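# Move a glass graduated cylinder upright into the cart's tray

## Task

Pick up the graduated cylinder sitting on the bench that has shelves and set it upright in the top tray of the cart, with its base finally resting on the tray floor itself rather than on the base of another cylinder. Every other cylinder must also be standing in the tray at the end. Failure if any graduated cylinder tips over, reaches the room floor, or breaks; being glass, it breaks if dropped more than a few centimetres or struck hard. The cart, the pedal bin and the stool are free to move. Finish by releasing the cylinder and moving the robot away, and the robot must neither fall nor be left tilted.

## Robot and tools

Robot: a Rainbow Robotics RB-Y1 in a physics simulation. It has a two-wheel differential base with rear casters (0.66 m long, 0.58 m wide, front edge 0.10 m ahead of the wheel axle), a folding leg and torso, a head with cameras, and two 7-joint arms with parallel grippers. It cannot drive sideways.

Frames: the base frame sits on the floor midway between the drive wheels, x forward, y left, z up. Reported chest, left_hand and right_hand positions are in this frame; a hand point lies between the finger pads, fingers point along its -z and close along its x. Printed hand positions get less accurate at long reach. The odometry frame is the base frame at scene start; base_odometry counts wheel turns only, so slip shows up as travel, and heading runs -3.142 to 3.142, positive to the left.

execute_actions: argument actions is a list holding exactly one action (or empty, which only reports state and images). An action may contain base, joints, or both, plus optional speeds and min_time_s. base takes one command: translate_m, a forward distance offset in metres from where the base last measured itself (-3 to 3, negative backs up), or rotate_rad, a turn in place in radians (-3.2 to 3.2, positive is counter-clockwise seen from above). joints is a single dictionary keyed by joint name, for both arms, torso and head together; each value is an absolute target, not an offset. Ranges: torso_squat_rad 0 to 1.2 (more lowers a level chest), torso_shift_rad -0.3 to 0.6 (positive pushes hips forward), torso_pitch_rad -0.2 to 1.4 (positive leans forward), torso_yaw_rad -1.5 to 1.5 (positive left). Combined torso rules: squat+shift <= 1.52; squat-shift+pitch <= 1.57; shift+0.5 pitch-0.4 squat <= 0.7; shift+0.3 pitch-0.5 squat <= 0.39; breaking one leaves commanded torso joints short and off_target. Arm joints, prefix left_ or right_: shoulder_pitch -2.356 to 2.356 (0 hangs, negative raises forward); shoulder_roll left 0 to 3.141, right -3.141 to 0 (away from the body lifts sideways); shoulder_yaw -2.094 to 2.094; elbow -2.617 to 0.01 (negative bends); forearm_roll -3.141 to 3.141; wrist_pitch -1.57 to 1.919 (negative tips hand forward); hand_roll -2.705 to 2.705; gripper_m 0 to 0.1, the pad gap in metres. Yaw and roll signs match on both arms (positive to the left or counter-clockwise from above). head_pan_rad -0.523 to 0.523 relative to the chest, head_tilt_rad -0.35 to 1.57, positive looks down. Done tolerance is 0.02 rad, 0.004 m for grippers. speeds caps translate_m (0.05 to 0.4 m/s) or rotate_rad (0.1 to 1.509 rad/s); base moves longer than 8.667 s are refused. min_time_s (0.1 to 8) stretches arm and head motions. Default joint speeds: arms 1 rad/s (wrist-end joints 1.5), head 1.5, squat and pitch 0.3, shift 0.15, yaw 0.6, grippers 0.1 m/s. cameras chooses head_camera, left_wrist_camera, right_wrist_camera or all; [] gives none. Unknown keys or out-of-range values reject the whole call with no motion. A joint left out may keep driving toward an older target.

wait: seconds 0 to 10, commands nothing. zoom_image: camera plus region [x0, y0, x1, y1] in pixels of the latest full image, at most 504 by 504. finished_scene: scene is the current scene number; it is final and reports success.

Results: base_status and joint_status give each motion's outcome. done; off_target (stopped short, may still push); contact_stop (arm or torso met firm resistance); time_out; stopped_with_arm (torso halted because an arm hit something); limit_stop_at_own_body (self-collision guard acted before contact); limit_stop_at_<name>. A contact_stop, time_out or stopped_with_arm halts every joint of that group (torso, left arm, or right arm), which then holds its current position. joint command not followed, usually with a cause line, means an arm's targets were blocked by the arm-collision check; such targets may be retried on later actions. on_its_own lists what the call did not command; held at is a target, not a position. If a stop is reported, further motion calls in the same reply are skipped. A torso may slide the robot backwards if the leg presses furniture while reporting done.

Gripping: command an opening at least 0.005 m narrower than the object; off_target is then expected. Head camera is 896x504; wrist cameras 644x364; calibration data is approximate.

Cautions: after any stop, relieve pressure first, arms in one action, then torso in another. If both hands hold one item and the torso reports contact_stop instantly with nothing blocking, resend all arm joints at their current readings, then the torso command. The base keeps going into furniture, and a bent leg can protrude beyond the front edge. Keep arms from striking or squeezing each other, fingers included. Each arm carries up to 3 kg; heavy loads far forward can tip the robot. Torque at a joint's load limit freezes the robot for 10 s; overheating motors (warning from 65 °C, brakes at 80 °C) also stop it, after which targets must be resent. The scene keeps running while the reply is composed. Handle the glass gently, lower it slowly onto the tray floor, open the gripper, then back away.

Each tool is called as name(argument=value, ...), one argument or row to a line, values as JSON.

## Session

execute_actions(
  actions=[],
)

Scene clock: 0.00 s.
base_odometry: x=+0.000 y=+0.000 heading=+0.000 (m, m, rad; odometry frame)
base_status: not commanded
joint_positions: torso_squat_rad=+0.350 torso_shift_rad=-0.001 torso_pitch_rad=+0.000 torso_yaw_rad=+0.000 left_shoulder_pitch_rad=+0.029 left_shoulder_roll_rad=+0.033 left_shoulder_yaw_rad=-0.056 left_elbow_rad=-0.285 left_forearm_roll_rad=-0.010 left_wrist_pitch_rad=-0.010 left_hand_roll_rad=+0.030 left_gripper_m=+0.099 right_shoulder_pitch_rad=-0.008 right_shoulder_roll_rad=-0.039 right_shoulder_yaw_rad=+0.015 right_elbow_rad=-0.260 right_forearm_roll_rad=+0.047 right_wrist_pitch_rad=-0.034 right_hand_roll_rad=+0.039 right_gripper_m=+0.100 head_pan_rad=-0.001 head_tilt_rad=+0.400
joint_status: not commanded
chest: x=-0.2285 y=+0.0006 z=+1.2475 quat_wxyz=(+1.000, +0.000, +0.000, +0.000) (m; base frame)
left_hand: x=-0.1090 y=+0.2389 z=+0.5731 quat_wxyz=(+0.991, +0.011, -0.133, -0.015) (m; base frame)
right_hand: x=-0.0890 y=-0.2464 z=+0.5771 quat_wxyz=(+0.987, -0.024, -0.149, +0.054) (m; base frame)
pictures: head_camera, left_wrist_camera, right_wrist_camera
Images, in order (width x height): head_camera 896x504, left_wrist_camera 644x364, right_wrist_camera 644x364.

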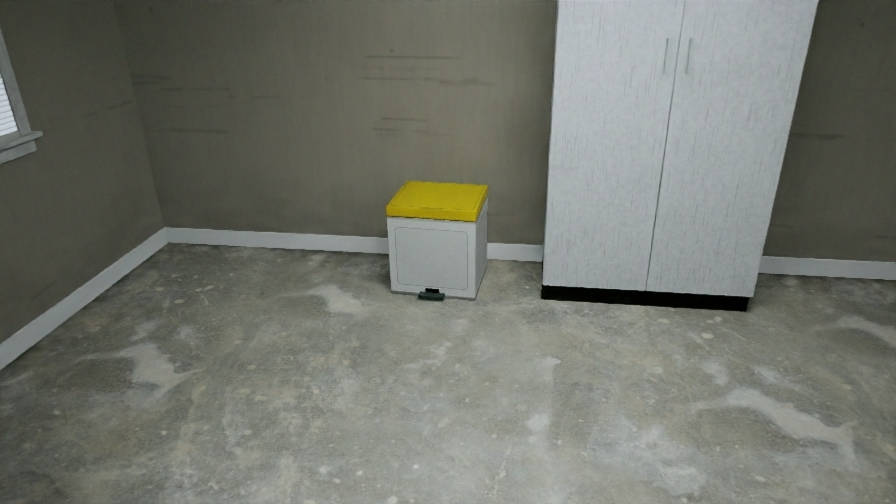

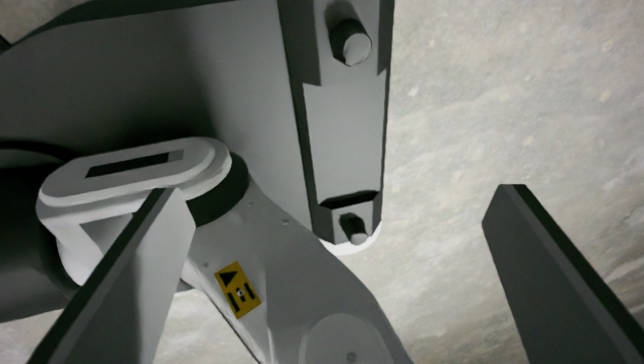

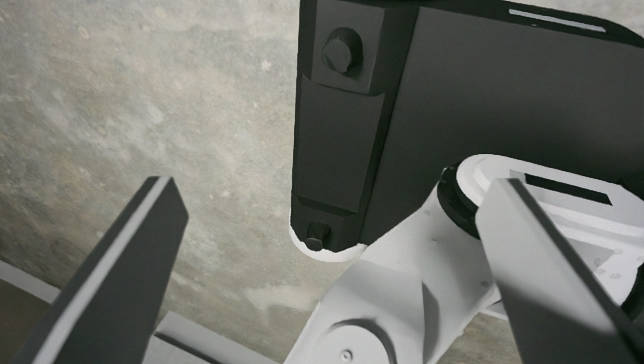

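execute_actions(
  actions=[
    {"base":{"rotate_rad":-1.6}},
  ],
  cameras=["head_camera"],
)

execute_actions(
  actions=[
    {"base":{"rotate_rad":-1.6}},
  ],
  cameras=["head_camera"],
)

Scene clock: 10.30 s.
base_odometry: x=+0.000 y=+0.000 heading=-1.599 (m, m, rad; odometry frame)
base_status: done
joint_positions: torso_squat_rad=+0.350 torso_shift_rad=-0.001 torso_pitch_rad=+0.000 torso_yaw_rad=+0.000 left_shoulder_pitch_rad=+0.029 left_shoulder_roll_rad=+0.033 left_shoulder_yaw_rad=-0.056 left_elbow_rad=-0.285 left_forearm_roll_rad=-0.010 left_wrist_pitch_rad=-0.010 left_hand_roll_rad=+0.030 left_gripper_m=+0.099 right_shoulder_pitch_rad=-0.008 right_shoulder_roll_rad=-0.039 right_shoulder_yaw_rad=+0.015 right_elbow_rad=-0.260 right_forearm_roll_rad=+0.047 right_wrist_pitch_rad=-0.034 right_hand_roll_rad=+0.039 right_gripper_m=+0.100 head_pan_rad=-0.001 head_tilt_rad=+0.400
joint_status: not commanded
chest: x=-0.2285 y=+0.0007 z=+1.2475 quat_wxyz=(+1.000, +0.000, +0.000, +0.000) (m; base frame)
left_hand: x=-0.1090 y=+0.2390 z=+0.5730 quat_wxyz=(+0.991, +0.011, -0.133, -0.015) (m; base frame)
right_hand: x=-0.0891 y=-0.2464 z=+0.5771 quat_wxyz=(+0.987, -0.024, -0.149, +0.054) (m; base frame)
pictures: head_camera
camera_calibration (this result's frames):
head_camera: T_world_to_cam=[[-0.0661192, -0.99736, -0.0300048, 0.0344943], [-0.430608, 0.0556473, -0.900822, 1.27673], [0.900114, -0.0466413, -0.433151, 0.760009], [0, 0, 0, 1]] pos_world=[-0.132043, -0.00119559, 1.48034]
Images, in order (width x height): head_camera 896x504.

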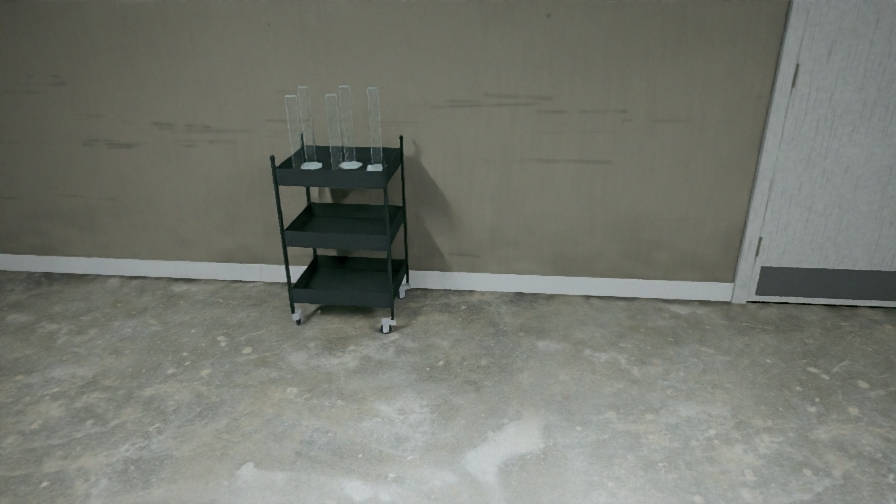

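Scene clock: 14.43 s.
base_odometry: x=+0.000 y=+0.000 heading=+3.084 (m, m, rad; odometry frame)
base_status: done
joint_positions: torso_squat_rad=+0.350 torso_shift_rad=-0.001 torso_pitch_rad=+0.000 torso_yaw_rad=+0.000 left_shoulder_pitch_rad=+0.029 left_shoulder_roll_rad=+0.033 left_shoulder_yaw_rad=-0.056 left_elbow_rad=-0.285 left_forearm_roll_rad=-0.010 left_wrist_pitch_rad=-0.010 left_hand_roll_rad=+0.030 left_gripper_m=+0.099 right_shoulder_pitch_rad=-0.008 right_shoulder_roll_rad=-0.039 right_shoulder_yaw_rad=+0.015 right_elbow_rad=-0.260 right_forearm_roll_rad=+0.047 right_wrist_pitch_rad=-0.034 right_hand_roll_rad=+0.039 right_gripper_m=+0.100 head_pan_rad=-0.001 head_tilt_rad=+0.400
joint_status: not commanded
chest: x=-0.2285 y=+0.0007 z=+1.2475 quat_wxyz=(+1.000, +0.000, +0.000, +0.000) (m; base frame)
left_hand: x=-0.1090 y=+0.2390 z=+0.5730 quat_wxyz=(+0.991, +0.011, -0.133, -0.015) (m; base frame)
right_hand: x=-0.0891 y=-0.2464 z=+0.5771 quat_wxyz=(+0.987, -0.024, -0.149, +0.054) (m; base frame)
pictures: head_camera
camera_calibration (this result's frames):
head_camera: T_world_to_cam=[[-0.0661188, -0.997361, -0.0299938, 0.0344852], [-0.430604, 0.055637, -0.900824, 1.27673], [0.900116, -0.0466459, -0.433146, 0.760008], [0, 0, 0, 1]] pos_world=[-0.132049, -0.00118811, 1.48034]
Images, in order (width x height): head_camera 896x504.

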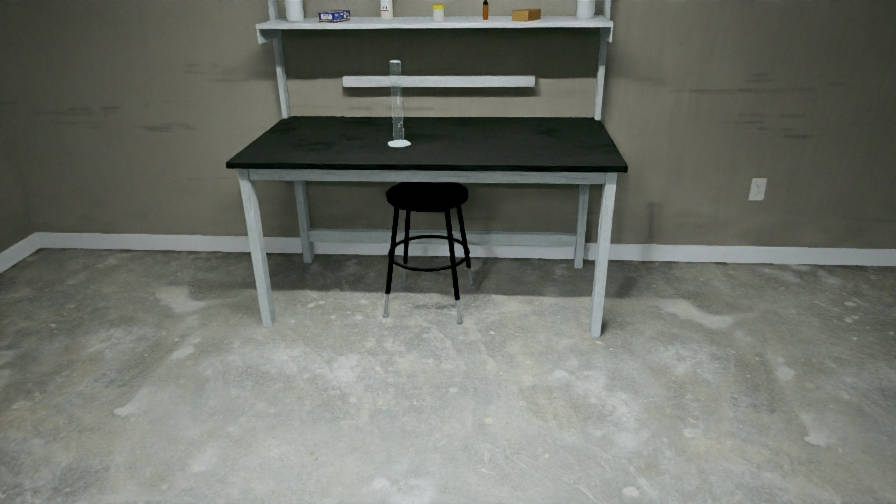

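execute_actions(
  actions=[
    {"base":{"translate_m":1.7},"joints":{"left_shoulder_pitch_rad":-0.5,"left_elbow_rad":-1.3,"left_wrist_pitch_rad":0.23,"head_tilt_rad":0.7}},
  ],
  cameras=["head_camera"],
)

Scene clock: 30.37 s.
base_odometry: x=-1.697 y=+0.099 heading=+3.083 (m, m, rad; odometry frame)
base_status: done
joint_positions: torso_squat_rad=+0.350 torso_shift_rad=-0.001 torso_pitch_rad=+0.000 torso_yaw_rad=+0.000 left_shoulder_pitch_rad=-0.500 left_shoulder_roll_rad=+0.033 left_shoulder_yaw_rad=-0.056 left_elbow_rad=-1.300 left_forearm_roll_rad=-0.010 left_wrist_pitch_rad=+0.230 left_hand_roll_rad=+0.030 left_gripper_m=+0.099 right_shoulder_pitch_rad=-0.008 right_shoulder_roll_rad=-0.039 right_shoulder_yaw_rad=+0.015 right_elbow_rad=-0.260 right_forearm_roll_rad=+0.047 right_wrist_pitch_rad=-0.034 right_hand_roll_rad=+0.039 right_gripper_m=+0.100 head_pan_rad=-0.001 head_tilt_rad=+0.700
joint_status: all done
chest: x=-0.2284 y=+0.0007 z=+1.2475 quat_wxyz=(+1.000, +0.000, +0.000, +0.000) (m; base frame)
left_hand: x=+0.4021 y=+0.1150 z=+1.1062 quat_wxyz=(+0.713, -0.042, -0.693, -0.096) (m; base frame)
right_hand: x=-0.0890 y=-0.2464 z=+0.5771 quat_wxyz=(+0.987, -0.024, -0.149, +0.054) (m; base frame)
pictures: head_camera
camera_calibration (this result's frames):
head_camera: T_world_to_cam=[[-0.0721762, -0.997349, -0.0092343, 0.00318937], [-0.677453, 0.0558169, -0.733445, 0.983544], [0.732016, -0.0466815, -0.679686, 1.08208], [0, 0, 0, 1]] pos_world=[-0.125566, -0.00120421, 1.45688]
Images, in order (width x height): head_camera 896x504.

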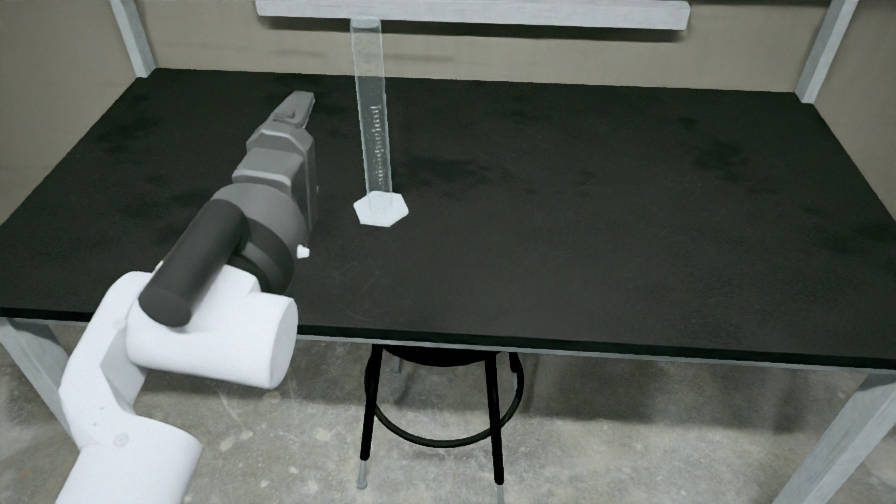

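execute_actions(
  actions=[
    {"joints":{"left_shoulder_pitch_rad":-0.45,"left_elbow_rad":-0.9,"left_wrist_pitch_rad":-0.22,"left_hand_roll_rad":1.57,"left_shoulder_yaw_rad":-0.15}},
  ],
  cameras=["head_camera","left_wrist_camera"],
)

Scene clock: 43.57 s.
base_odometry: x=-1.697 y=+0.099 heading=+3.083 (m, m, rad; odometry frame)
base_status: not commanded
joint_positions: torso_squat_rad=+0.350 torso_shift_rad=-0.001 torso_pitch_rad=+0.000 torso_yaw_rad=+0.000 left_shoulder_pitch_rad=-0.450 left_shoulder_roll_rad=+0.033 left_shoulder_yaw_rad=-0.150 left_elbow_rad=-0.900 left_forearm_roll_rad=-0.010 left_wrist_pitch_rad=-0.220 left_hand_roll_rad=+1.570 left_gripper_m=+0.099 right_shoulder_pitch_rad=-0.008 right_shoulder_roll_rad=-0.039 right_shoulder_yaw_rad=+0.015 right_elbow_rad=-0.260 right_forearm_roll_rad=+0.047 right_wrist_pitch_rad=-0.034 right_hand_roll_rad=+0.039 right_gripper_m=+0.100 head_pan_rad=-0.001 head_tilt_rad=+0.700
joint_status: all done
chest: x=-0.2284 y=+0.0007 z=+1.2475 quat_wxyz=(+1.000, +0.000, +0.000, +0.000) (m; base frame)
left_hand: x=+0.3683 y=+0.0972 z=+0.9833 quat_wxyz=(+0.602, -0.522, -0.455, +0.398) (m; base frame)
right_hand: x=-0.0890 y=-0.2464 z=+0.5771 quat_wxyz=(+0.987, -0.024, -0.149, +0.054) (m; base frame)
pictures: head_camera, left_wrist_camera
camera_calibration (this result's frames):
head_camera: T_world_to_cam=[[-0.0721655, -0.99735, -0.00923343, 0.00319083], [-0.67746, 0.0558093, -0.733439, 0.983537], [0.732011, -0.0466738, -0.679692, 1.08209], [0, 0, 0, 1]] pos_world=[-0.125563, -0.00120302, 1.45688]
left_wrist_camera: T_world_to_cam=[[0.291596, 0.939942, 0.177427, -0.374109], [-0.656918, 0.0619546, 0.751412, -0.474896], [0.695292, -0.335663, 0.635531, -0.754243], [0, 0, 0, 1]] pos_world=[0.32154, 0.127891, 0.902565]
Images, in order (width x height): head_camera 896x504, left_wrist_camera 644x364.

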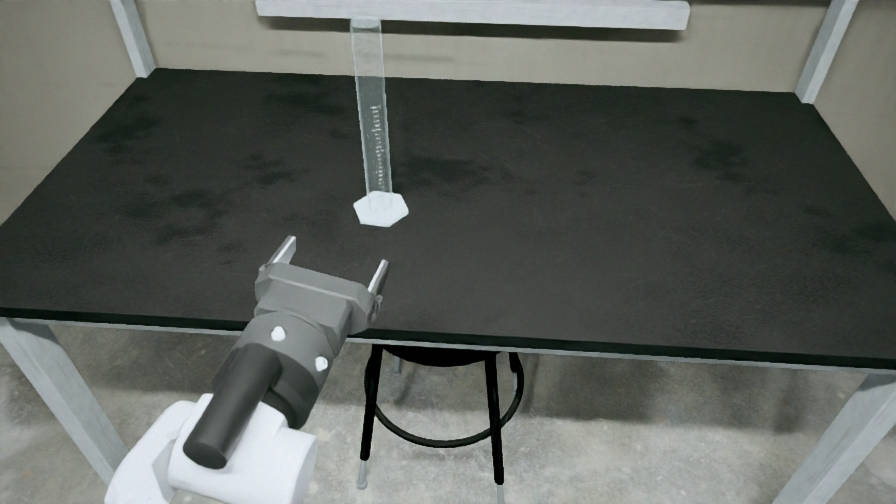

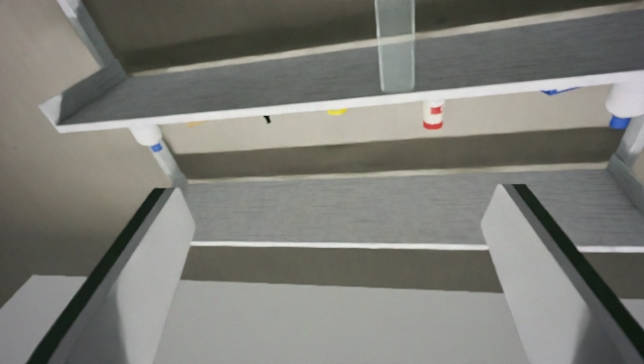

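execute_actions(
  actions=[
    {"base":{"rotate_rad":-0.05},"joints":{"left_hand_roll_rad":-1.57}},
  ],
  cameras=[],
)

execute_actions(
  actions=[
    {"base":{"translate_m":0.3},"speeds":{"translate_m":0.15}},
  ],
  cameras=["head_camera","left_wrist_camera"],
)

Scene clock: 53.47 s.
base_odometry: x=-1.697 y=+0.099 heading=+3.035 (m, m, rad; odometry frame)
base_status: done
joint_positions: torso_squat_rad=+0.350 torso_shift_rad=-0.001 torso_pitch_rad=+0.000 torso_yaw_rad=+0.000 left_shoulder_pitch_rad=-0.450 left_shoulder_roll_rad=+0.033 left_shoulder_yaw_rad=-0.150 left_elbow_rad=-0.900 left_forearm_roll_rad=-0.010 left_wrist_pitch_rad=-0.220 left_hand_roll_rad=-1.570 left_gripper_m=+0.099 right_shoulder_pitch_rad=-0.008 right_shoulder_roll_rad=-0.039 right_shoulder_yaw_rad=+0.015 right_elbow_rad=-0.260 right_forearm_roll_rad=+0.047 right_wrist_pitch_rad=-0.034 right_hand_roll_rad=+0.039 right_gripper_m=+0.100 head_pan_rad=-0.001 head_tilt_rad=+0.700
joint_status: all done
chest: x=-0.2284 y=+0.0007 z=+1.2475 quat_wxyz=(+1.000, +0.000, +0.000, +0.000) (m; base frame)
left_hand: x=+0.3683 y=+0.0972 z=+0.9833 quat_wxyz=(+0.398, +0.454, -0.522, -0.602) (m; base frame)
right_hand: x=-0.0890 y=-0.2464 z=+0.5771 quat_wxyz=(+0.987, -0.024, -0.149, +0.054) (m; base frame)
pictures: none
No camera images: the call's "cameras" was empty. Leave "cameras" out to get every camera's image.

Scene clock: 56.37 s.
base_odometry: x=-1.996 y=+0.131 heading=+3.034 (m, m, rad; odometry frame)
base_status: done
joint_positions: torso_squat_rad=+0.350 torso_shift_rad=-0.001 torso_pitch_rad=+0.000 torso_yaw_rad=+0.000 left_shoulder_pitch_rad=-0.450 left_shoulder_roll_rad=+0.033 left_shoulder_yaw_rad=-0.150 left_elbow_rad=-0.900 left_forearm_roll_rad=-0.010 left_wrist_pitch_rad=-0.220 left_hand_roll_rad=-1.570 left_gripper_m=+0.099 right_shoulder_pitch_rad=-0.008 right_shoulder_roll_rad=-0.039 right_shoulder_yaw_rad=+0.015 right_elbow_rad=-0.260 right_forearm_roll_rad=+0.047 right_wrist_pitch_rad=-0.034 right_hand_roll_rad=+0.039 right_gripper_m=+0.100 head_pan_rad=-0.001 head_tilt_rad=+0.700
joint_status: not commanded
chest: x=-0.2284 y=+0.0007 z=+1.2475 quat_wxyz=(+1.000, +0.000, +0.000, +0.000) (m; base frame)
left_hand: x=+0.3683 y=+0.0972 z=+0.9833 quat_wxyz=(+0.398, +0.454, -0.522, -0.602) (m; base frame)
right_hand: x=-0.0890 y=-0.2464 z=+0.5771 quat_wxyz=(+0.987, -0.024, -0.149, +0.054) (m; base frame)
pictures: head_camera, left_wrist_camera
camera_calibration (this result's frames):
head_camera: T_world_to_cam=[[-0.0721657, -0.99735, -0.00924093, 0.00318807], [-0.67747, 0.0558155, -0.73343, 0.983528], [0.732002, -0.046668, -0.679702, 1.08209], [0, 0, 0, 1]] pos_world=[-0.125555, -0.00121733, 1.45688]
left_wrist_camera: T_world_to_cam=[[-0.247272, -0.952507, -0.177728, 0.357517], [-0.653914, 0.299401, -0.694806, 0.922986], [0.715019, -0.0555877, -0.696891, 0.521403], [0, 0, 0, 1]] pos_world=[0.319145, 0.0931785, 1.0682]
Images, in order (width x height): head_camera 896x504, left_wrist_camera 644x364.

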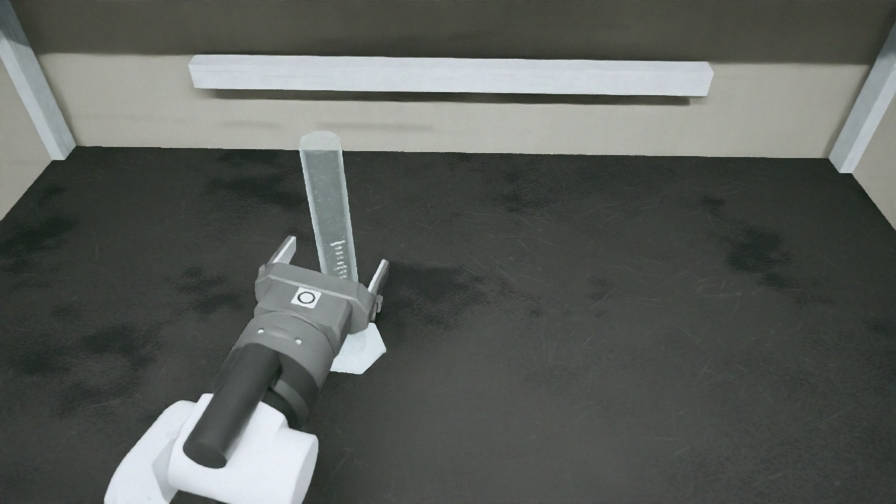

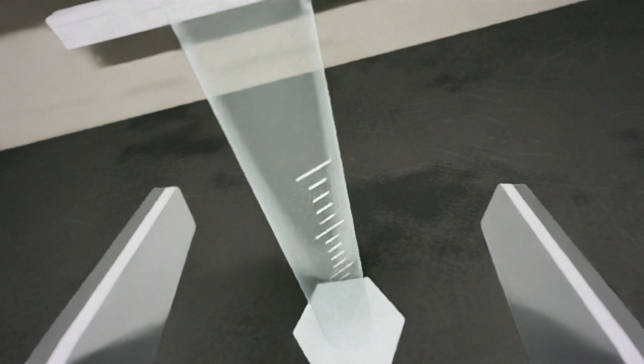

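The cylinder sits between the fingers, so I'm closing the gripper and lifting it.

execute_actions(
  actions=[
    {"joints":{"left_gripper_m":0.02}},
  ],
  cameras=[],
)

execute_actions(
  actions=[
    {"joints":{"torso_squat_rad":0.15}},
  ],
  cameras=["head_camera"],
)

Scene clock: 61.50 s.
base_odometry: x=-1.996 y=+0.131 heading=+3.034 (m, m, rad; odometry frame)
base_status: not commanded
joint_positions: torso_squat_rad=+0.350 torso_shift_rad=-0.001 torso_pitch_rad=+0.000 torso_yaw_rad=+0.000 left_shoulder_pitch_rad=-0.450 left_shoulder_roll_rad=+0.033 left_shoulder_yaw_rad=-0.150 left_elbow_rad=-0.900 left_forearm_roll_rad=-0.010 left_wrist_pitch_rad=-0.220 left_hand_roll_rad=-1.570 left_gripper_m=+0.020 right_shoulder_pitch_rad=-0.008 right_shoulder_roll_rad=-0.039 right_shoulder_yaw_rad=+0.015 right_elbow_rad=-0.260 right_forearm_roll_rad=+0.047 right_wrist_pitch_rad=-0.034 right_hand_roll_rad=+0.039 right_gripper_m=+0.100 head_pan_rad=-0.001 head_tilt_rad=+0.700
joint_status: all done
chest: x=-0.2284 y=+0.0007 z=+1.2475 quat_wxyz=(+1.000, +0.000, +0.000, +0.000) (m; base frame)
left_hand: x=+0.3683 y=+0.0972 z=+0.9833 quat_wxyz=(+0.398, +0.454, -0.522, -0.602) (m; base frame)
right_hand: x=-0.0890 y=-0.2464 z=+0.5771 quat_wxyz=(+0.987, -0.024, -0.149, +0.054) (m; base frame)
pictures: none
No camera images: the call's "cameras" was empty. Leave "cameras" out to get every camera's image.

Scene clock: 62.97 s.
base_odometry: x=-1.996 y=+0.131 heading=+3.034 (m, m, rad; odometry frame)
base_status: not commanded
joint_positions: torso_squat_rad=+0.150 torso_shift_rad=-0.001 torso_pitch_rad=+0.000 torso_yaw_rad=+0.000 left_shoulder_pitch_rad=-0.450 left_shoulder_roll_rad=+0.033 left_shoulder_yaw_rad=-0.150 left_elbow_rad=-0.900 left_forearm_roll_rad=-0.010 left_wrist_pitch_rad=-0.220 left_hand_roll_rad=-1.570 left_gripper_m=+0.020 right_shoulder_pitch_rad=-0.008 right_shoulder_roll_rad=-0.039 right_shoulder_yaw_rad=+0.015 right_elbow_rad=-0.260 right_forearm_roll_rad=+0.047 right_wrist_pitch_rad=-0.034 right_hand_roll_rad=+0.039 right_gripper_m=+0.100 head_pan_rad=-0.001 head_tilt_rad=+0.700
joint_status: all done
chest: x=-0.2284 y=+0.0007 z=+1.2821 quat_wxyz=(+1.000, +0.000, +0.000, +0.000) (m; base frame)
left_hand: x=+0.3683 y=+0.0972 z=+1.0179 quat_wxyz=(+0.398, +0.454, -0.522, -0.602) (m; base frame)
right_hand: x=-0.0890 y=-0.2463 z=+0.6117 quat_wxyz=(+0.987, -0.024, -0.149, +0.054) (m; base frame)
pictures: head_camera
camera_calibration (this result's frames):
head_camera: T_world_to_cam=[[-0.0721667, -0.99735, -0.00923358, 0.00352796], [-0.677541, 0.0558154, -0.733364, 1.00881], [0.731935, -0.0466683, -0.679774, 1.10568], [0, 0, 0, 1]] pos_world=[-0.125522, -0.00118829, 1.49147]
Images, in order (width x height): head_camera 896x504.

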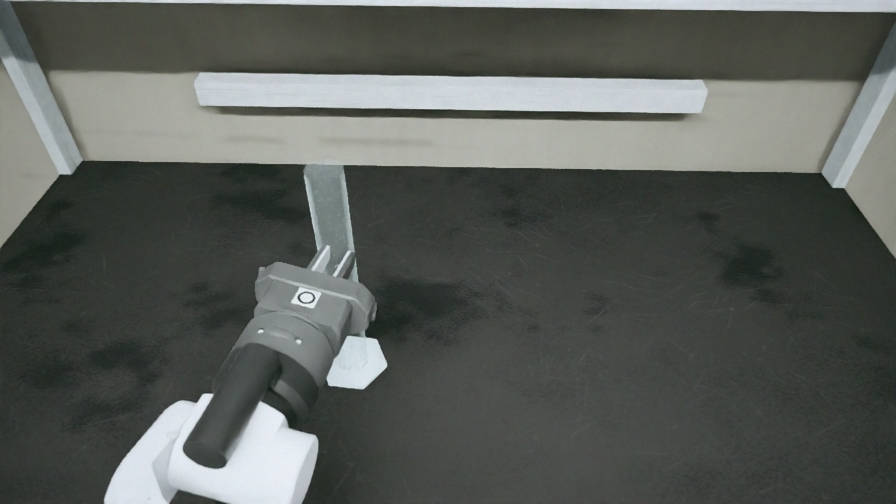

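The gripper closed on nothing because the hand stopped short of the cylinder. I'll reopen it and move further forward.

execute_actions(
  actions=[
    {"joints":{"left_gripper_m":0.1,"torso_squat_rad":0.5}},
  ],
  cameras=[],
)

execute_actions(
  actions=[
    {"base":{"translate_m":0.1},"speeds":{"translate_m":0.1}},
  ],
  cameras=["head_camera","left_wrist_camera"],
)

Scene clock: 70.23 s.
base_odometry: x=-1.996 y=+0.131 heading=+3.034 (m, m, rad; odometry frame)
base_status: not commanded
joint_positions: torso_squat_rad=+0.500 torso_shift_rad=-0.001 torso_pitch_rad=+0.000 torso_yaw_rad=+0.000 left_shoulder_pitch_rad=-0.450 left_shoulder_roll_rad=+0.033 left_shoulder_yaw_rad=-0.150 left_elbow_rad=-0.900 left_forearm_roll_rad=-0.010 left_wrist_pitch_rad=-0.220 left_hand_roll_rad=-1.570 left_gripper_m=+0.099 right_shoulder_pitch_rad=-0.008 right_shoulder_roll_rad=-0.039 right_shoulder_yaw_rad=+0.015 right_elbow_rad=-0.260 right_forearm_roll_rad=+0.047 right_wrist_pitch_rad=-0.034 right_hand_roll_rad=+0.039 right_gripper_m=+0.100 head_pan_rad=-0.001 head_tilt_rad=+0.700
joint_status: all done
chest: x=-0.2285 y=+0.0006 z=+1.2042 quat_wxyz=(+1.000, +0.000, +0.000, +0.000) (m; base frame)
left_hand: x=+0.3682 y=+0.0971 z=+0.9402 quat_wxyz=(+0.398, +0.454, -0.522, -0.602) (m; base frame)
right_hand: x=-0.0889 y=-0.2464 z=+0.5339 quat_wxyz=(+0.987, -0.024, -0.149, +0.054) (m; base frame)
pictures: none
No camera images: the call's "cameras" was empty. Leave "cameras" out to get every camera's image.

Scene clock: 72.03 s.
base_odometry: x=-2.095 y=+0.142 heading=+3.033 (m, m, rad; odometry frame)
base_status: done
joint_positions: torso_squat_rad=+0.500 torso_shift_rad=-0.001 torso_pitch_rad=+0.000 torso_yaw_rad=+0.000 left_shoulder_pitch_rad=-0.450 left_shoulder_roll_rad=+0.033 left_shoulder_yaw_rad=-0.150 left_elbow_rad=-0.900 left_forearm_roll_rad=-0.010 left_wrist_pitch_rad=-0.220 left_hand_roll_rad=-1.570 left_gripper_m=+0.099 right_shoulder_pitch_rad=-0.008 right_shoulder_roll_rad=-0.039 right_shoulder_yaw_rad=+0.015 right_elbow_rad=-0.260 right_forearm_roll_rad=+0.047 right_wrist_pitch_rad=-0.034 right_hand_roll_rad=+0.039 right_gripper_m=+0.100 head_pan_rad=-0.001 head_tilt_rad=+0.700
joint_status: not commanded
chest: x=-0.2284 y=+0.0006 z=+1.2042 quat_wxyz=(+1.000, +0.000, +0.000, +0.000) (m; base frame)
left_hand: x=+0.3683 y=+0.0972 z=+0.9401 quat_wxyz=(+0.398, +0.454, -0.522, -0.602) (m; base frame)
right_hand: x=-0.0890 y=-0.2464 z=+0.5339 quat_wxyz=(+0.987, -0.024, -0.149, +0.054) (m; base frame)
pictures: head_camera, left_wrist_camera
camera_calibration (this result's frames):
head_camera: T_world_to_cam=[[-0.0721652, -0.99735, -0.009243, 0.00275559], [-0.677446, 0.0558153, -0.733451, 0.951862], [0.732024, -0.046668, -0.679679, 1.05269], [0, 0, 0, 1]] pos_world=[-0.125558, -0.00125329, 1.41366]
left_wrist_camera: T_world_to_cam=[[-0.247262, -0.952508, -0.177737, 0.349816], [-0.653889, 0.299399, -0.69483, 0.893001], [0.715045, -0.0555847, -0.696865, 0.491247], [0, 0, 0, 1]] pos_world=[0.319157, 0.0931452, 1.02499]
Images, in order (width x height): head_camera 896x504, left_wrist_camera 644x364.

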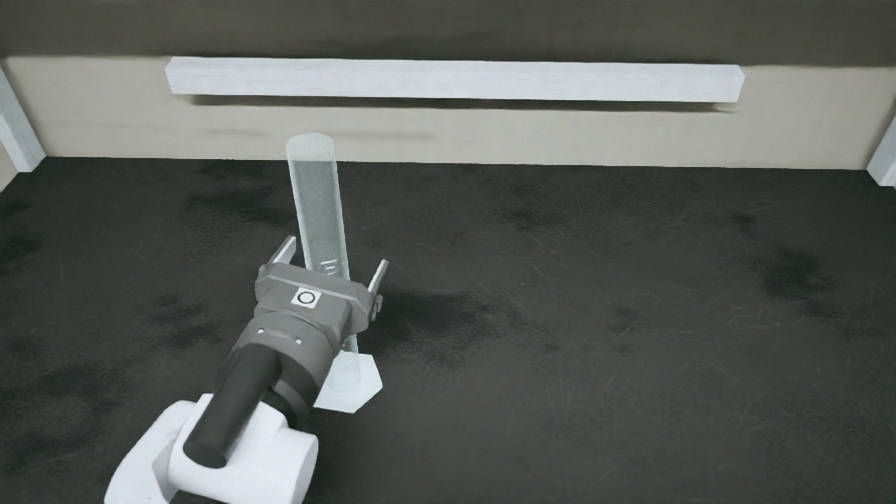

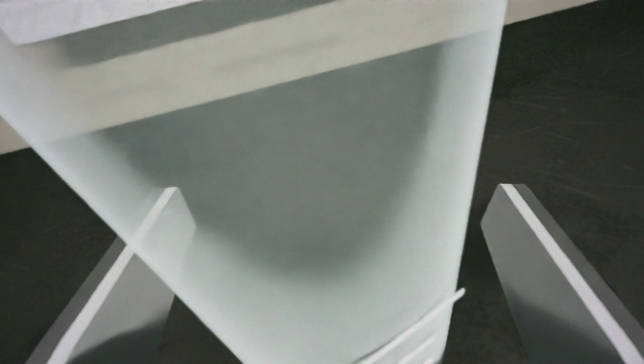

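execute_actions(
  actions=[
    {"joints":{"left_gripper_m":0.02}},
  ],
  cameras=[],
)

execute_actions(
  actions=[
    {"joints":{"torso_squat_rad":0.0},"base":{"translate_m":-0.6},"speeds":{"translate_m":0.2}},
  ],
  cameras=["head_camera"],
)

Scene clock: 77.47 s.
base_odometry: x=-2.095 y=+0.142 heading=+3.033 (m, m, rad; odometry frame)
base_status: not commanded
joint_positions: torso_squat_rad=+0.500 torso_shift_rad=-0.001 torso_pitch_rad=+0.000 torso_yaw_rad=+0.000 left_shoulder_pitch_rad=-0.450 left_shoulder_roll_rad=+0.033 left_shoulder_yaw_rad=-0.150 left_elbow_rad=-0.900 left_forearm_roll_rad=-0.010 left_wrist_pitch_rad=-0.220 left_hand_roll_rad=-1.570 left_gripper_m=+0.045 right_shoulder_pitch_rad=-0.008 right_shoulder_roll_rad=-0.039 right_shoulder_yaw_rad=+0.015 right_elbow_rad=-0.260 right_forearm_roll_rad=+0.047 right_wrist_pitch_rad=-0.034 right_hand_roll_rad=+0.039 right_gripper_m=+0.100 head_pan_rad=-0.001 head_tilt_rad=+0.700
joint_status: left_gripper_m off_target (ended at +0.045, target +0.020)
chest: x=-0.2284 y=+0.0006 z=+1.2042 quat_wxyz=(+1.000, +0.000, +0.000, +0.000) (m; base frame)
left_hand: x=+0.3683 y=+0.0972 z=+0.9400 quat_wxyz=(+0.398, +0.454, -0.522, -0.602) (m; base frame)
right_hand: x=-0.0890 y=-0.2464 z=+0.5339 quat_wxyz=(+0.987, -0.024, -0.149, +0.054) (m; base frame)
pictures: none
No camera images: the call's "cameras" was empty. Leave "cameras" out to get every camera's image.

Scene clock: 81.77 s.
base_odometry: x=-1.499 y=+0.076 heading=+3.032 (m, m, rad; odometry frame)
base_status: done
joint_positions: torso_squat_rad=+0.000 torso_shift_rad=-0.001 torso_pitch_rad=+0.000 torso_yaw_rad=+0.000 left_shoulder_pitch_rad=-0.449 left_shoulder_roll_rad=+0.033 left_shoulder_yaw_rad=-0.150 left_elbow_rad=-0.900 left_forearm_roll_rad=-0.010 left_wrist_pitch_rad=-0.220 left_hand_roll_rad=-1.570 left_gripper_m=+0.045 right_shoulder_pitch_rad=-0.007 right_shoulder_roll_rad=-0.039 right_shoulder_yaw_rad=+0.015 right_elbow_rad=-0.260 right_forearm_roll_rad=+0.047 right_wrist_pitch_rad=-0.034 right_hand_roll_rad=+0.039 right_gripper_m=+0.100 head_pan_rad=-0.001 head_tilt_rad=+0.700
joint_status: all done
chest: x=-0.2284 y=+0.0007 z=+1.2899 quat_wxyz=(+1.000, +0.000, +0.000, +0.000) (m; base frame)
left_hand: x=+0.3681 y=+0.0973 z=+1.0255 quat_wxyz=(+0.399, +0.454, -0.522, -0.602) (m; base frame)
right_hand: x=-0.0892 y=-0.2463 z=+0.6195 quat_wxyz=(+0.987, -0.024, -0.149, +0.054) (m; base frame)
pictures: head_camera
camera_calibration (this result's frames):
head_camera: T_world_to_cam=[[-0.0721655, -0.99735, -0.00924207, 0.0036132], [-0.677457, 0.0558154, -0.733442, 1.01465], [0.732014, -0.0466681, -0.679689, 1.11098], [0, 0, 0, 1]] pos_world=[-0.125615, -0.00118188, 1.49934]
Images, in order (width x height): head_camera 896x504.

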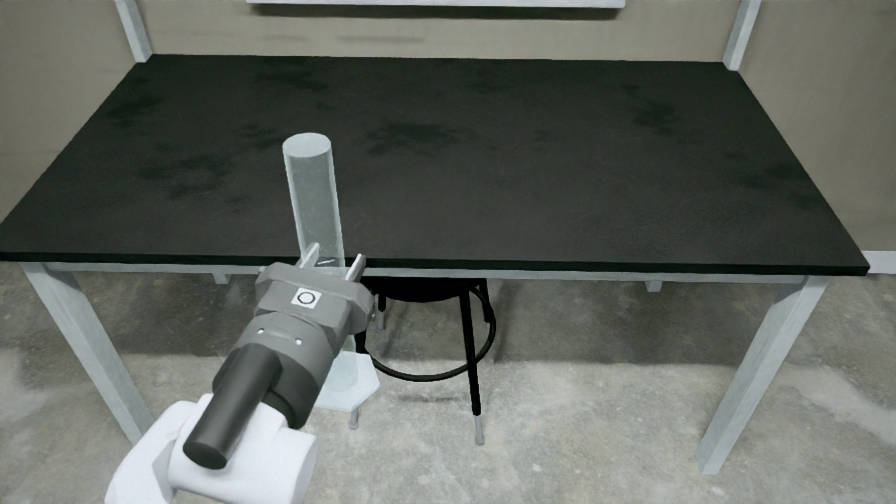

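execute_actions(
  actions=[
    {"base":{"rotate_rad":2.597},"speeds":{"rotate_rad":0.8}},
  ],
  cameras=[],
)

execute_actions(
  actions=[
    {"base":{"translate_m":2.27}},
  ],
  cameras=[],
)

execute_actions(
  actions=[
    {"base":{"rotate_rad":-0.92},"speeds":{"rotate_rad":0.8}},
  ],
  cameras=["head_camera"],
)

Scene clock: 101.00 s.
base_odometry: x=-1.499 y=+0.077 heading=-0.655 (m, m, rad; odometry frame)
base_status: done
joint_positions: torso_squat_rad=+0.000 torso_shift_rad=-0.001 torso_pitch_rad=+0.000 torso_yaw_rad=+0.000 left_shoulder_pitch_rad=-0.449 left_shoulder_roll_rad=+0.033 left_shoulder_yaw_rad=-0.150 left_elbow_rad=-0.900 left_forearm_roll_rad=-0.010 left_wrist_pitch_rad=-0.220 left_hand_roll_rad=-1.570 left_gripper_m=+0.045 right_shoulder_pitch_rad=-0.007 right_shoulder_roll_rad=-0.039 right_shoulder_yaw_rad=+0.015 right_elbow_rad=-0.260 right_forearm_roll_rad=+0.047 right_wrist_pitch_rad=-0.034 right_hand_roll_rad=+0.039 right_gripper_m=+0.100 head_pan_rad=-0.001 head_tilt_rad=+0.700
joint_status: not commanded
chest: x=-0.2284 y=+0.0007 z=+1.2899 quat_wxyz=(+1.000, +0.000, +0.000, +0.000) (m; base frame)
left_hand: x=+0.3681 y=+0.0973 z=+1.0255 quat_wxyz=(+0.399, +0.454, -0.522, -0.602) (m; base frame)
right_hand: x=-0.0892 y=-0.2463 z=+0.6195 quat_wxyz=(+0.987, -0.024, -0.149, +0.054) (m; base frame)
pictures: none
No camera images: the call's "cameras" was empty. Leave "cameras" out to get every camera's image.

Scene clock: 108.23 s.
base_odometry: x=+0.303 y=-1.305 heading=-0.654 (m, m, rad; odometry frame)
base_status: done
joint_positions: torso_squat_rad=+0.000 torso_shift_rad=-0.001 torso_pitch_rad=+0.000 torso_yaw_rad=+0.000 left_shoulder_pitch_rad=-0.450 left_shoulder_roll_rad=+0.033 left_shoulder_yaw_rad=-0.150 left_elbow_rad=-0.900 left_forearm_roll_rad=-0.010 left_wrist_pitch_rad=-0.220 left_hand_roll_rad=-1.570 left_gripper_m=+0.045 right_shoulder_pitch_rad=-0.008 right_shoulder_roll_rad=-0.039 right_shoulder_yaw_rad=+0.015 right_elbow_rad=-0.260 right_forearm_roll_rad=+0.047 right_wrist_pitch_rad=-0.034 right_hand_roll_rad=+0.039 right_gripper_m=+0.100 head_pan_rad=-0.001 head_tilt_rad=+0.700
joint_status: not commanded
chest: x=-0.2284 y=+0.0007 z=+1.2899 quat_wxyz=(+1.000, +0.000, +0.000, +0.000) (m; base frame)
left_hand: x=+0.3682 y=+0.0973 z=+1.0255 quat_wxyz=(+0.399, +0.454, -0.522, -0.602) (m; base frame)
right_hand: x=-0.0890 y=-0.2463 z=+0.6196 quat_wxyz=(+0.987, -0.024, -0.149, +0.054) (m; base frame)
pictures: none
No camera images: the call's "cameras" was empty. Leave "cameras" out to get every camera's image.

Scene clock: 111.40 s.
base_odometry: x=+0.302 y=-1.305 heading=-1.574 (m, m, rad; odometry frame)
base_status: done
joint_positions: torso_squat_rad=+0.000 torso_shift_rad=-0.001 torso_pitch_rad=+0.000 torso_yaw_rad=+0.000 left_shoulder_pitch_rad=-0.450 left_shoulder_roll_rad=+0.033 left_shoulder_yaw_rad=-0.150 left_elbow_rad=-0.900 left_forearm_roll_rad=-0.010 left_wrist_pitch_rad=-0.220 left_hand_roll_rad=-1.570 left_gripper_m=+0.045 right_shoulder_pitch_rad=-0.008 right_shoulder_roll_rad=-0.039 right_shoulder_yaw_rad=+0.015 right_elbow_rad=-0.260 right_forearm_roll_rad=+0.047 right_wrist_pitch_rad=-0.034 right_hand_roll_rad=+0.039 right_gripper_m=+0.100 head_pan_rad=-0.001 head_tilt_rad=+0.700
joint_status: not commanded
chest: x=-0.2284 y=+0.0008 z=+1.2899 quat_wxyz=(+1.000, +0.000, +0.000, +0.000) (m; base frame)
left_hand: x=+0.3682 y=+0.0973 z=+1.0255 quat_wxyz=(+0.399, +0.454, -0.522, -0.602) (m; base frame)
right_hand: x=-0.0890 y=-0.2463 z=+0.6196 quat_wxyz=(+0.987, -0.024, -0.149, +0.054) (m; base frame)
pictures: head_camera
camera_calibration (this result's frames):
head_camera: T_world_to_cam=[[-0.0721665, -0.99735, -0.00918948, 0.00358378], [-0.677519, 0.0557814, -0.733387, 1.0146], [0.731956, -0.0466999, -0.67975, 1.11101], [0, 0, 0, 1]] pos_world=[-0.125543, -0.00113737, 1.49933]
Images, in order (width x height): head_camera 896x504.

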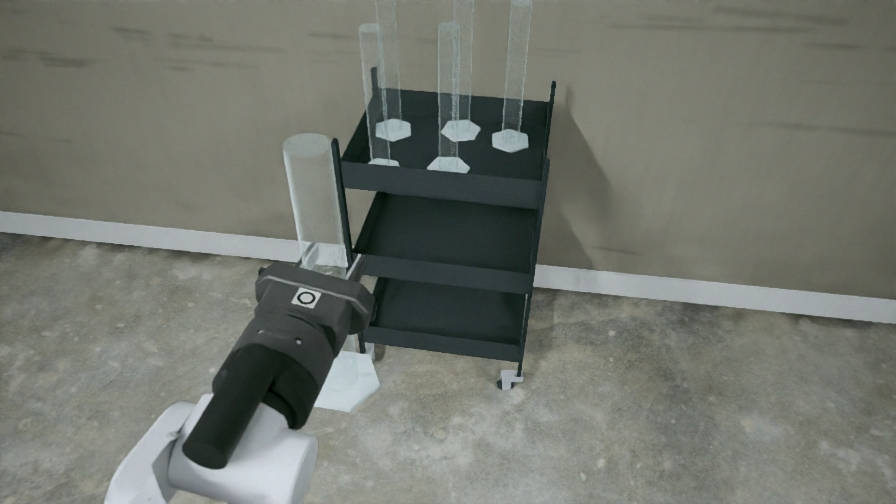

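execute_actions(
  actions=[
    {"base":{"rotate_rad":-0.30}},
  ],
  cameras=[],
)

execute_actions(
  actions=[
    {"base":{"translate_m":0.62},"speeds":{"translate_m":0.2},"joints":{"head_tilt_rad":0.9}},
  ],
  cameras=["head_camera"],
)

Scene clock: 124.23 s.
base_odometry: x=+0.302 y=-1.305 heading=-1.873 (m, m, rad; odometry frame)
base_status: done
joint_positions: torso_squat_rad=+0.000 torso_shift_rad=-0.001 torso_pitch_rad=+0.000 torso_yaw_rad=+0.000 left_shoulder_pitch_rad=-0.450 left_shoulder_roll_rad=+0.033 left_shoulder_yaw_rad=-0.150 left_elbow_rad=-0.900 left_forearm_roll_rad=-0.010 left_wrist_pitch_rad=-0.220 left_hand_roll_rad=-1.570 left_gripper_m=+0.045 right_shoulder_pitch_rad=-0.008 right_shoulder_roll_rad=-0.039 right_shoulder_yaw_rad=+0.015 right_elbow_rad=-0.260 right_forearm_roll_rad=+0.047 right_wrist_pitch_rad=-0.034 right_hand_roll_rad=+0.039 right_gripper_m=+0.100 head_pan_rad=-0.001 head_tilt_rad=+0.700
joint_status: not commanded
chest: x=-0.2284 y=+0.0008 z=+1.2899 quat_wxyz=(+1.000, +0.000, +0.000, +0.000) (m; base frame)
left_hand: x=+0.3682 y=+0.0973 z=+1.0255 quat_wxyz=(+0.399, +0.454, -0.522, -0.602) (m; base frame)
right_hand: x=-0.0890 y=-0.2463 z=+0.6196 quat_wxyz=(+0.987, -0.024, -0.149, +0.054) (m; base frame)
pictures: none
No camera images: the call's "cameras" was empty. Leave "cameras" out to get every camera's image.

Scene clock: 128.50 s.
base_odometry: x=+0.118 y=-1.896 heading=-1.874 (m, m, rad; odometry frame)
base_status: done
joint_positions: torso_squat_rad=+0.000 torso_shift_rad=-0.001 torso_pitch_rad=+0.000 torso_yaw_rad=+0.000 left_shoulder_pitch_rad=-0.450 left_shoulder_roll_rad=+0.033 left_shoulder_yaw_rad=-0.150 left_elbow_rad=-0.900 left_forearm_roll_rad=-0.010 left_wrist_pitch_rad=-0.220 left_hand_roll_rad=-1.570 left_gripper_m=+0.045 right_shoulder_pitch_rad=-0.008 right_shoulder_roll_rad=-0.039 right_shoulder_yaw_rad=+0.015 right_elbow_rad=-0.260 right_forearm_roll_rad=+0.047 right_wrist_pitch_rad=-0.034 right_hand_roll_rad=+0.039 right_gripper_m=+0.100 head_pan_rad=-0.001 head_tilt_rad=+0.900
joint_status: all done
chest: x=-0.2284 y=+0.0008 z=+1.2899 quat_wxyz=(+1.000, +0.000, +0.000, +0.000) (m; base frame)
left_hand: x=+0.3682 y=+0.0973 z=+1.0255 quat_wxyz=(+0.399, +0.454, -0.522, -0.602) (m; base frame)
right_hand: x=-0.0890 y=-0.2463 z=+0.6196 quat_wxyz=(+0.987, -0.024, -0.149, +0.054) (m; base frame)
pictures: head_camera
camera_calibration (this result's frames):
head_camera: T_world_to_cam=[[-0.0726558, -0.997343, 0.00526979, -0.0180509], [-0.809696, 0.0558991, -0.584181, 0.764996], [0.582334, -0.046711, -0.811606, 1.2766], [0, 0, 0, 1]] pos_world=[-0.125305, -0.00113417, 1.48309]
Images, in order (width x height): head_camera 896x504.

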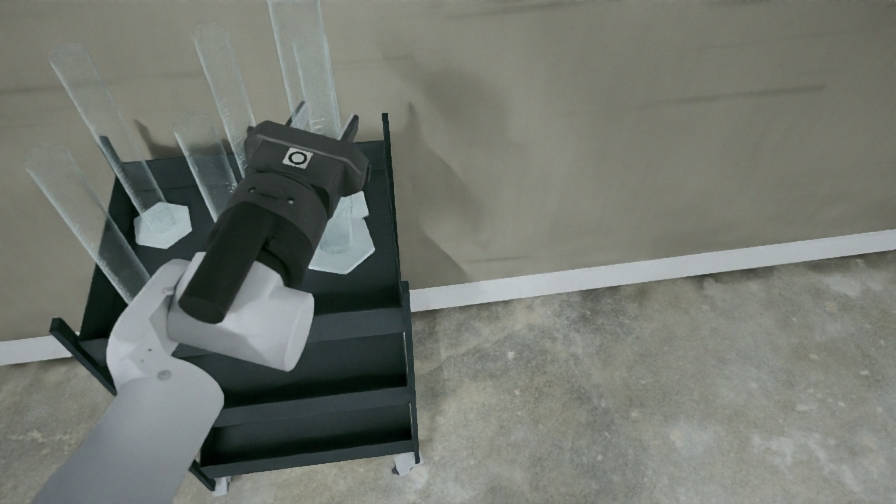

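execute_actions(
  actions=[
    {"base":{"translate_m":0.06},"speeds":{"translate_m":0.1}},
  ],
  cameras=[],
)

execute_actions(
  actions=[
    {"joints":{"torso_squat_rad":0.62}},
  ],
  cameras=["head_camera"],
)

Scene clock: 138.03 s.
base_odometry: x=+0.100 y=-1.954 heading=-1.874 (m, m, rad; odometry frame)
base_status: done
joint_positions: torso_squat_rad=+0.000 torso_shift_rad=+0.000 torso_pitch_rad=+0.000 torso_yaw_rad=+0.000 left_shoulder_pitch_rad=-0.450 left_shoulder_roll_rad=+0.033 left_shoulder_yaw_rad=-0.150 left_elbow_rad=-0.900 left_forearm_roll_rad=-0.010 left_wrist_pitch_rad=-0.220 left_hand_roll_rad=-1.570 left_gripper_m=+0.045 right_shoulder_pitch_rad=-0.008 right_shoulder_roll_rad=-0.039 right_shoulder_yaw_rad=+0.015 right_elbow_rad=-0.260 right_forearm_roll_rad=+0.047 right_wrist_pitch_rad=-0.034 right_hand_roll_rad=+0.039 right_gripper_m=+0.100 head_pan_rad=-0.001 head_tilt_rad=+0.900
joint_status: not commanded
chest: x=-0.2283 y=+0.0008 z=+1.2899 quat_wxyz=(+1.000, +0.000, +0.000, +0.000) (m; base frame)
left_hand: x=+0.3682 y=+0.0973 z=+1.0254 quat_wxyz=(+0.399, +0.454, -0.522, -0.602) (m; base frame)
right_hand: x=-0.0890 y=-0.2463 z=+0.6196 quat_wxyz=(+0.987, -0.024, -0.149, +0.054) (m; base frame)
pictures: none
No camera images: the call's "cameras" was empty. Leave "cameras" out to get every camera's image.

Scene clock: 141.00 s.
base_odometry: x=+0.100 y=-1.954 heading=-1.874 (m, m, rad; odometry frame)
base_status: not commanded
joint_positions: torso_squat_rad=+0.620 torso_shift_rad=-0.001 torso_pitch_rad=+0.000 torso_yaw_rad=+0.000 left_shoulder_pitch_rad=-0.450 left_shoulder_roll_rad=+0.033 left_shoulder_yaw_rad=-0.150 left_elbow_rad=-0.900 left_forearm_roll_rad=-0.010 left_wrist_pitch_rad=-0.220 left_hand_roll_rad=-1.570 left_gripper_m=+0.045 right_shoulder_pitch_rad=-0.008 right_shoulder_roll_rad=-0.039 right_shoulder_yaw_rad=+0.015 right_elbow_rad=-0.260 right_forearm_roll_rad=+0.047 right_wrist_pitch_rad=-0.034 right_hand_roll_rad=+0.039 right_gripper_m=+0.100 head_pan_rad=-0.001 head_tilt_rad=+0.900
joint_status: all done
chest: x=-0.2284 y=+0.0006 z=+1.1596 quat_wxyz=(+1.000, +0.000, +0.000, +0.000) (m; base frame)
left_hand: x=+0.3682 y=+0.0972 z=+0.8953 quat_wxyz=(+0.399, +0.454, -0.522, -0.602) (m; base frame)
right_hand: x=-0.0889 y=-0.2464 z=+0.4893 quat_wxyz=(+0.987, -0.024, -0.149, +0.054) (m; base frame)
pictures: head_camera
camera_calibration (this result's frames):
head_camera: T_world_to_cam=[[-0.0726567, -0.997343, 0.00525362, -0.0174626], [-0.809567, 0.055899, -0.58436, 0.689087], [0.582514, -0.0467108, -0.811477, 1.17078], [0, 0, 0, 1]] pos_world=[-0.125401, -0.00124747, 1.35283]
Images, in order (width x height): head_camera 896x504.

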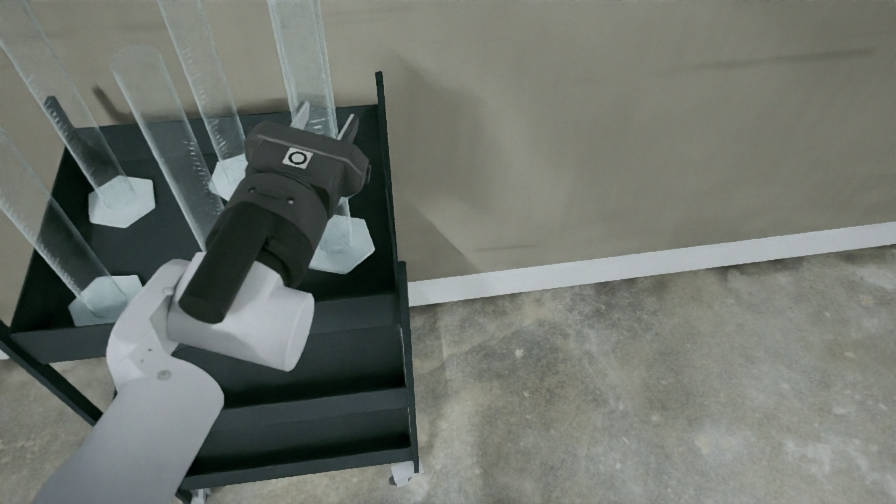

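execute_actions(
  actions=[
    {"joints":{"torso_squat_rad":0.68}},
  ],
  cameras=[],
)

execute_actions(
  actions=[
    {"joints":{"left_gripper_m":0.1}},
  ],
  cameras=[],
)

execute_actions(
  actions=[
    {"base":{"translate_m":-0.5},"speeds":{"translate_m":0.2},"joints":{"head_tilt_rad":0.6}},
  ],
  cameras=["head_camera"],
)

Scene clock: 152.07 s.
base_odometry: x=+0.100 y=-1.954 heading=-1.874 (m, m, rad; odometry frame)
base_status: not commanded
joint_positions: torso_squat_rad=+0.680 torso_shift_rad=-0.001 torso_pitch_rad=+0.000 torso_yaw_rad=+0.000 left_shoulder_pitch_rad=-0.450 left_shoulder_roll_rad=+0.033 left_shoulder_yaw_rad=-0.150 left_elbow_rad=-0.900 left_forearm_roll_rad=-0.010 left_wrist_pitch_rad=-0.220 left_hand_roll_rad=-1.570 left_gripper_m=+0.045 right_shoulder_pitch_rad=-0.008 right_shoulder_roll_rad=-0.039 right_shoulder_yaw_rad=+0.015 right_elbow_rad=-0.260 right_forearm_roll_rad=+0.047 right_wrist_pitch_rad=-0.034 right_hand_roll_rad=+0.039 right_gripper_m=+0.100 head_pan_rad=-0.001 head_tilt_rad=+0.900
joint_status: all done
chest: x=-0.2284 y=+0.0006 z=+1.1342 quat_wxyz=(+1.000, +0.000, +0.000, +0.000) (m; base frame)
left_hand: x=+0.3682 y=+0.0972 z=+0.8699 quat_wxyz=(+0.399, +0.454, -0.522, -0.602) (m; base frame)
right_hand: x=-0.0889 y=-0.2465 z=+0.4639 quat_wxyz=(+0.987, -0.024, -0.149, +0.054) (m; base frame)
pictures: none
No camera images: the call's "cameras" was empty. Leave "cameras" out to get every camera's image.

Scene clock: 153.33 s.
base_odometry: x=+0.100 y=-1.954 heading=-1.874 (m, m, rad; odometry frame)
base_status: not commanded
joint_positions: torso_squat_rad=+0.680 torso_shift_rad=-0.001 torso_pitch_rad=+0.000 torso_yaw_rad=+0.000 left_shoulder_pitch_rad=-0.450 left_shoulder_roll_rad=+0.033 left_shoulder_yaw_rad=-0.150 left_elbow_rad=-0.900 left_forearm_roll_rad=-0.010 left_wrist_pitch_rad=-0.220 left_hand_roll_rad=-1.570 left_gripper_m=+0.099 right_shoulder_pitch_rad=-0.008 right_shoulder_roll_rad=-0.039 right_shoulder_yaw_rad=+0.015 right_elbow_rad=-0.260 right_forearm_roll_rad=+0.047 right_wrist_pitch_rad=-0.034 right_hand_roll_rad=+0.039 right_gripper_m=+0.100 head_pan_rad=-0.001 head_tilt_rad=+0.900
joint_status: all done
chest: x=-0.2284 y=+0.0006 z=+1.1342 quat_wxyz=(+1.000, +0.000, +0.000, +0.000) (m; base frame)
left_hand: x=+0.3682 y=+0.0972 z=+0.8700 quat_wxyz=(+0.398, +0.454, -0.522, -0.602) (m; base frame)
right_hand: x=-0.0889 y=-0.2465 z=+0.4639 quat_wxyz=(+0.987, -0.024, -0.149, +0.054) (m; base frame)
pictures: none
No camera images: the call's "cameras" was empty. Leave "cameras" out to get every camera's image.

Scene clock: 157.23 s.
base_odometry: x=+0.249 y=-1.476 heading=-1.876 (m, m, rad; odometry frame)
base_status: done
joint_positions: torso_squat_rad=+0.680 torso_shift_rad=-0.001 torso_pitch_rad=+0.000 torso_yaw_rad=+0.000 left_shoulder_pitch_rad=-0.450 left_shoulder_roll_rad=+0.033 left_shoulder_yaw_rad=-0.150 left_elbow_rad=-0.900 left_forearm_roll_rad=-0.010 left_wrist_pitch_rad=-0.220 left_hand_roll_rad=-1.570 left_gripper_m=+0.099 right_shoulder_pitch_rad=-0.008 right_shoulder_roll_rad=-0.039 right_shoulder_yaw_rad=+0.015 right_elbow_rad=-0.260 right_forearm_roll_rad=+0.047 right_wrist_pitch_rad=-0.034 right_hand_roll_rad=+0.039 right_gripper_m=+0.100 head_pan_rad=-0.001 head_tilt_rad=+0.600
joint_status: all done
chest: x=-0.2284 y=+0.0006 z=+1.1342 quat_wxyz=(+1.000, +0.000, +0.000, +0.000) (m; base frame)
left_hand: x=+0.3683 y=+0.0971 z=+0.8700 quat_wxyz=(+0.398, +0.454, -0.522, -0.602) (m; base frame)
right_hand: x=-0.0890 y=-0.2465 z=+0.4639 quat_wxyz=(+0.987, -0.024, -0.149, +0.054) (m; base frame)
pictures: head_camera
camera_calibration (this result's frames):
head_camera: T_world_to_cam=[[-0.0708422, -0.997354, -0.016305, 0.0117922], [-0.600792, 0.0557115, -0.797462, 1.00172], [0.79626, -0.0466981, -0.603149, 0.916268], [0, 0, 0, 1]] pos_world=[-0.126926, -0.00125855, 1.35167]
Images, in order (width x height): head_camera 896x504.

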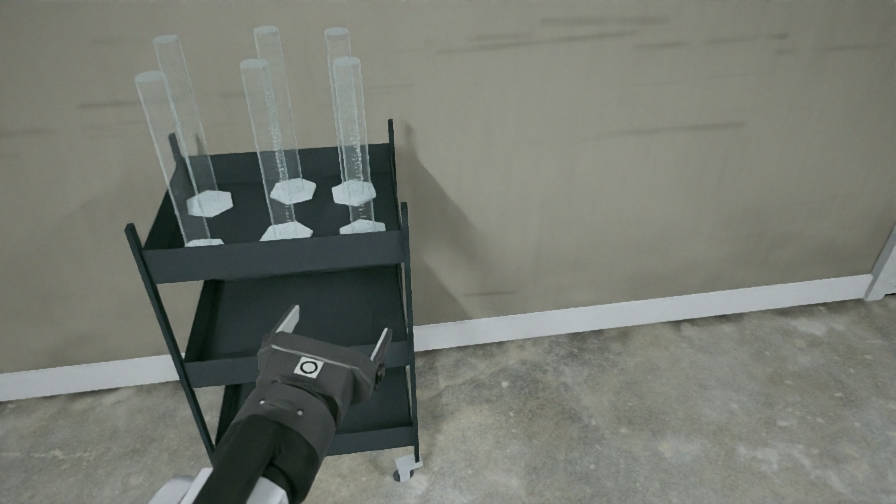

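finished_scene(
  scene=1,
)

The scene is finished: the task was done.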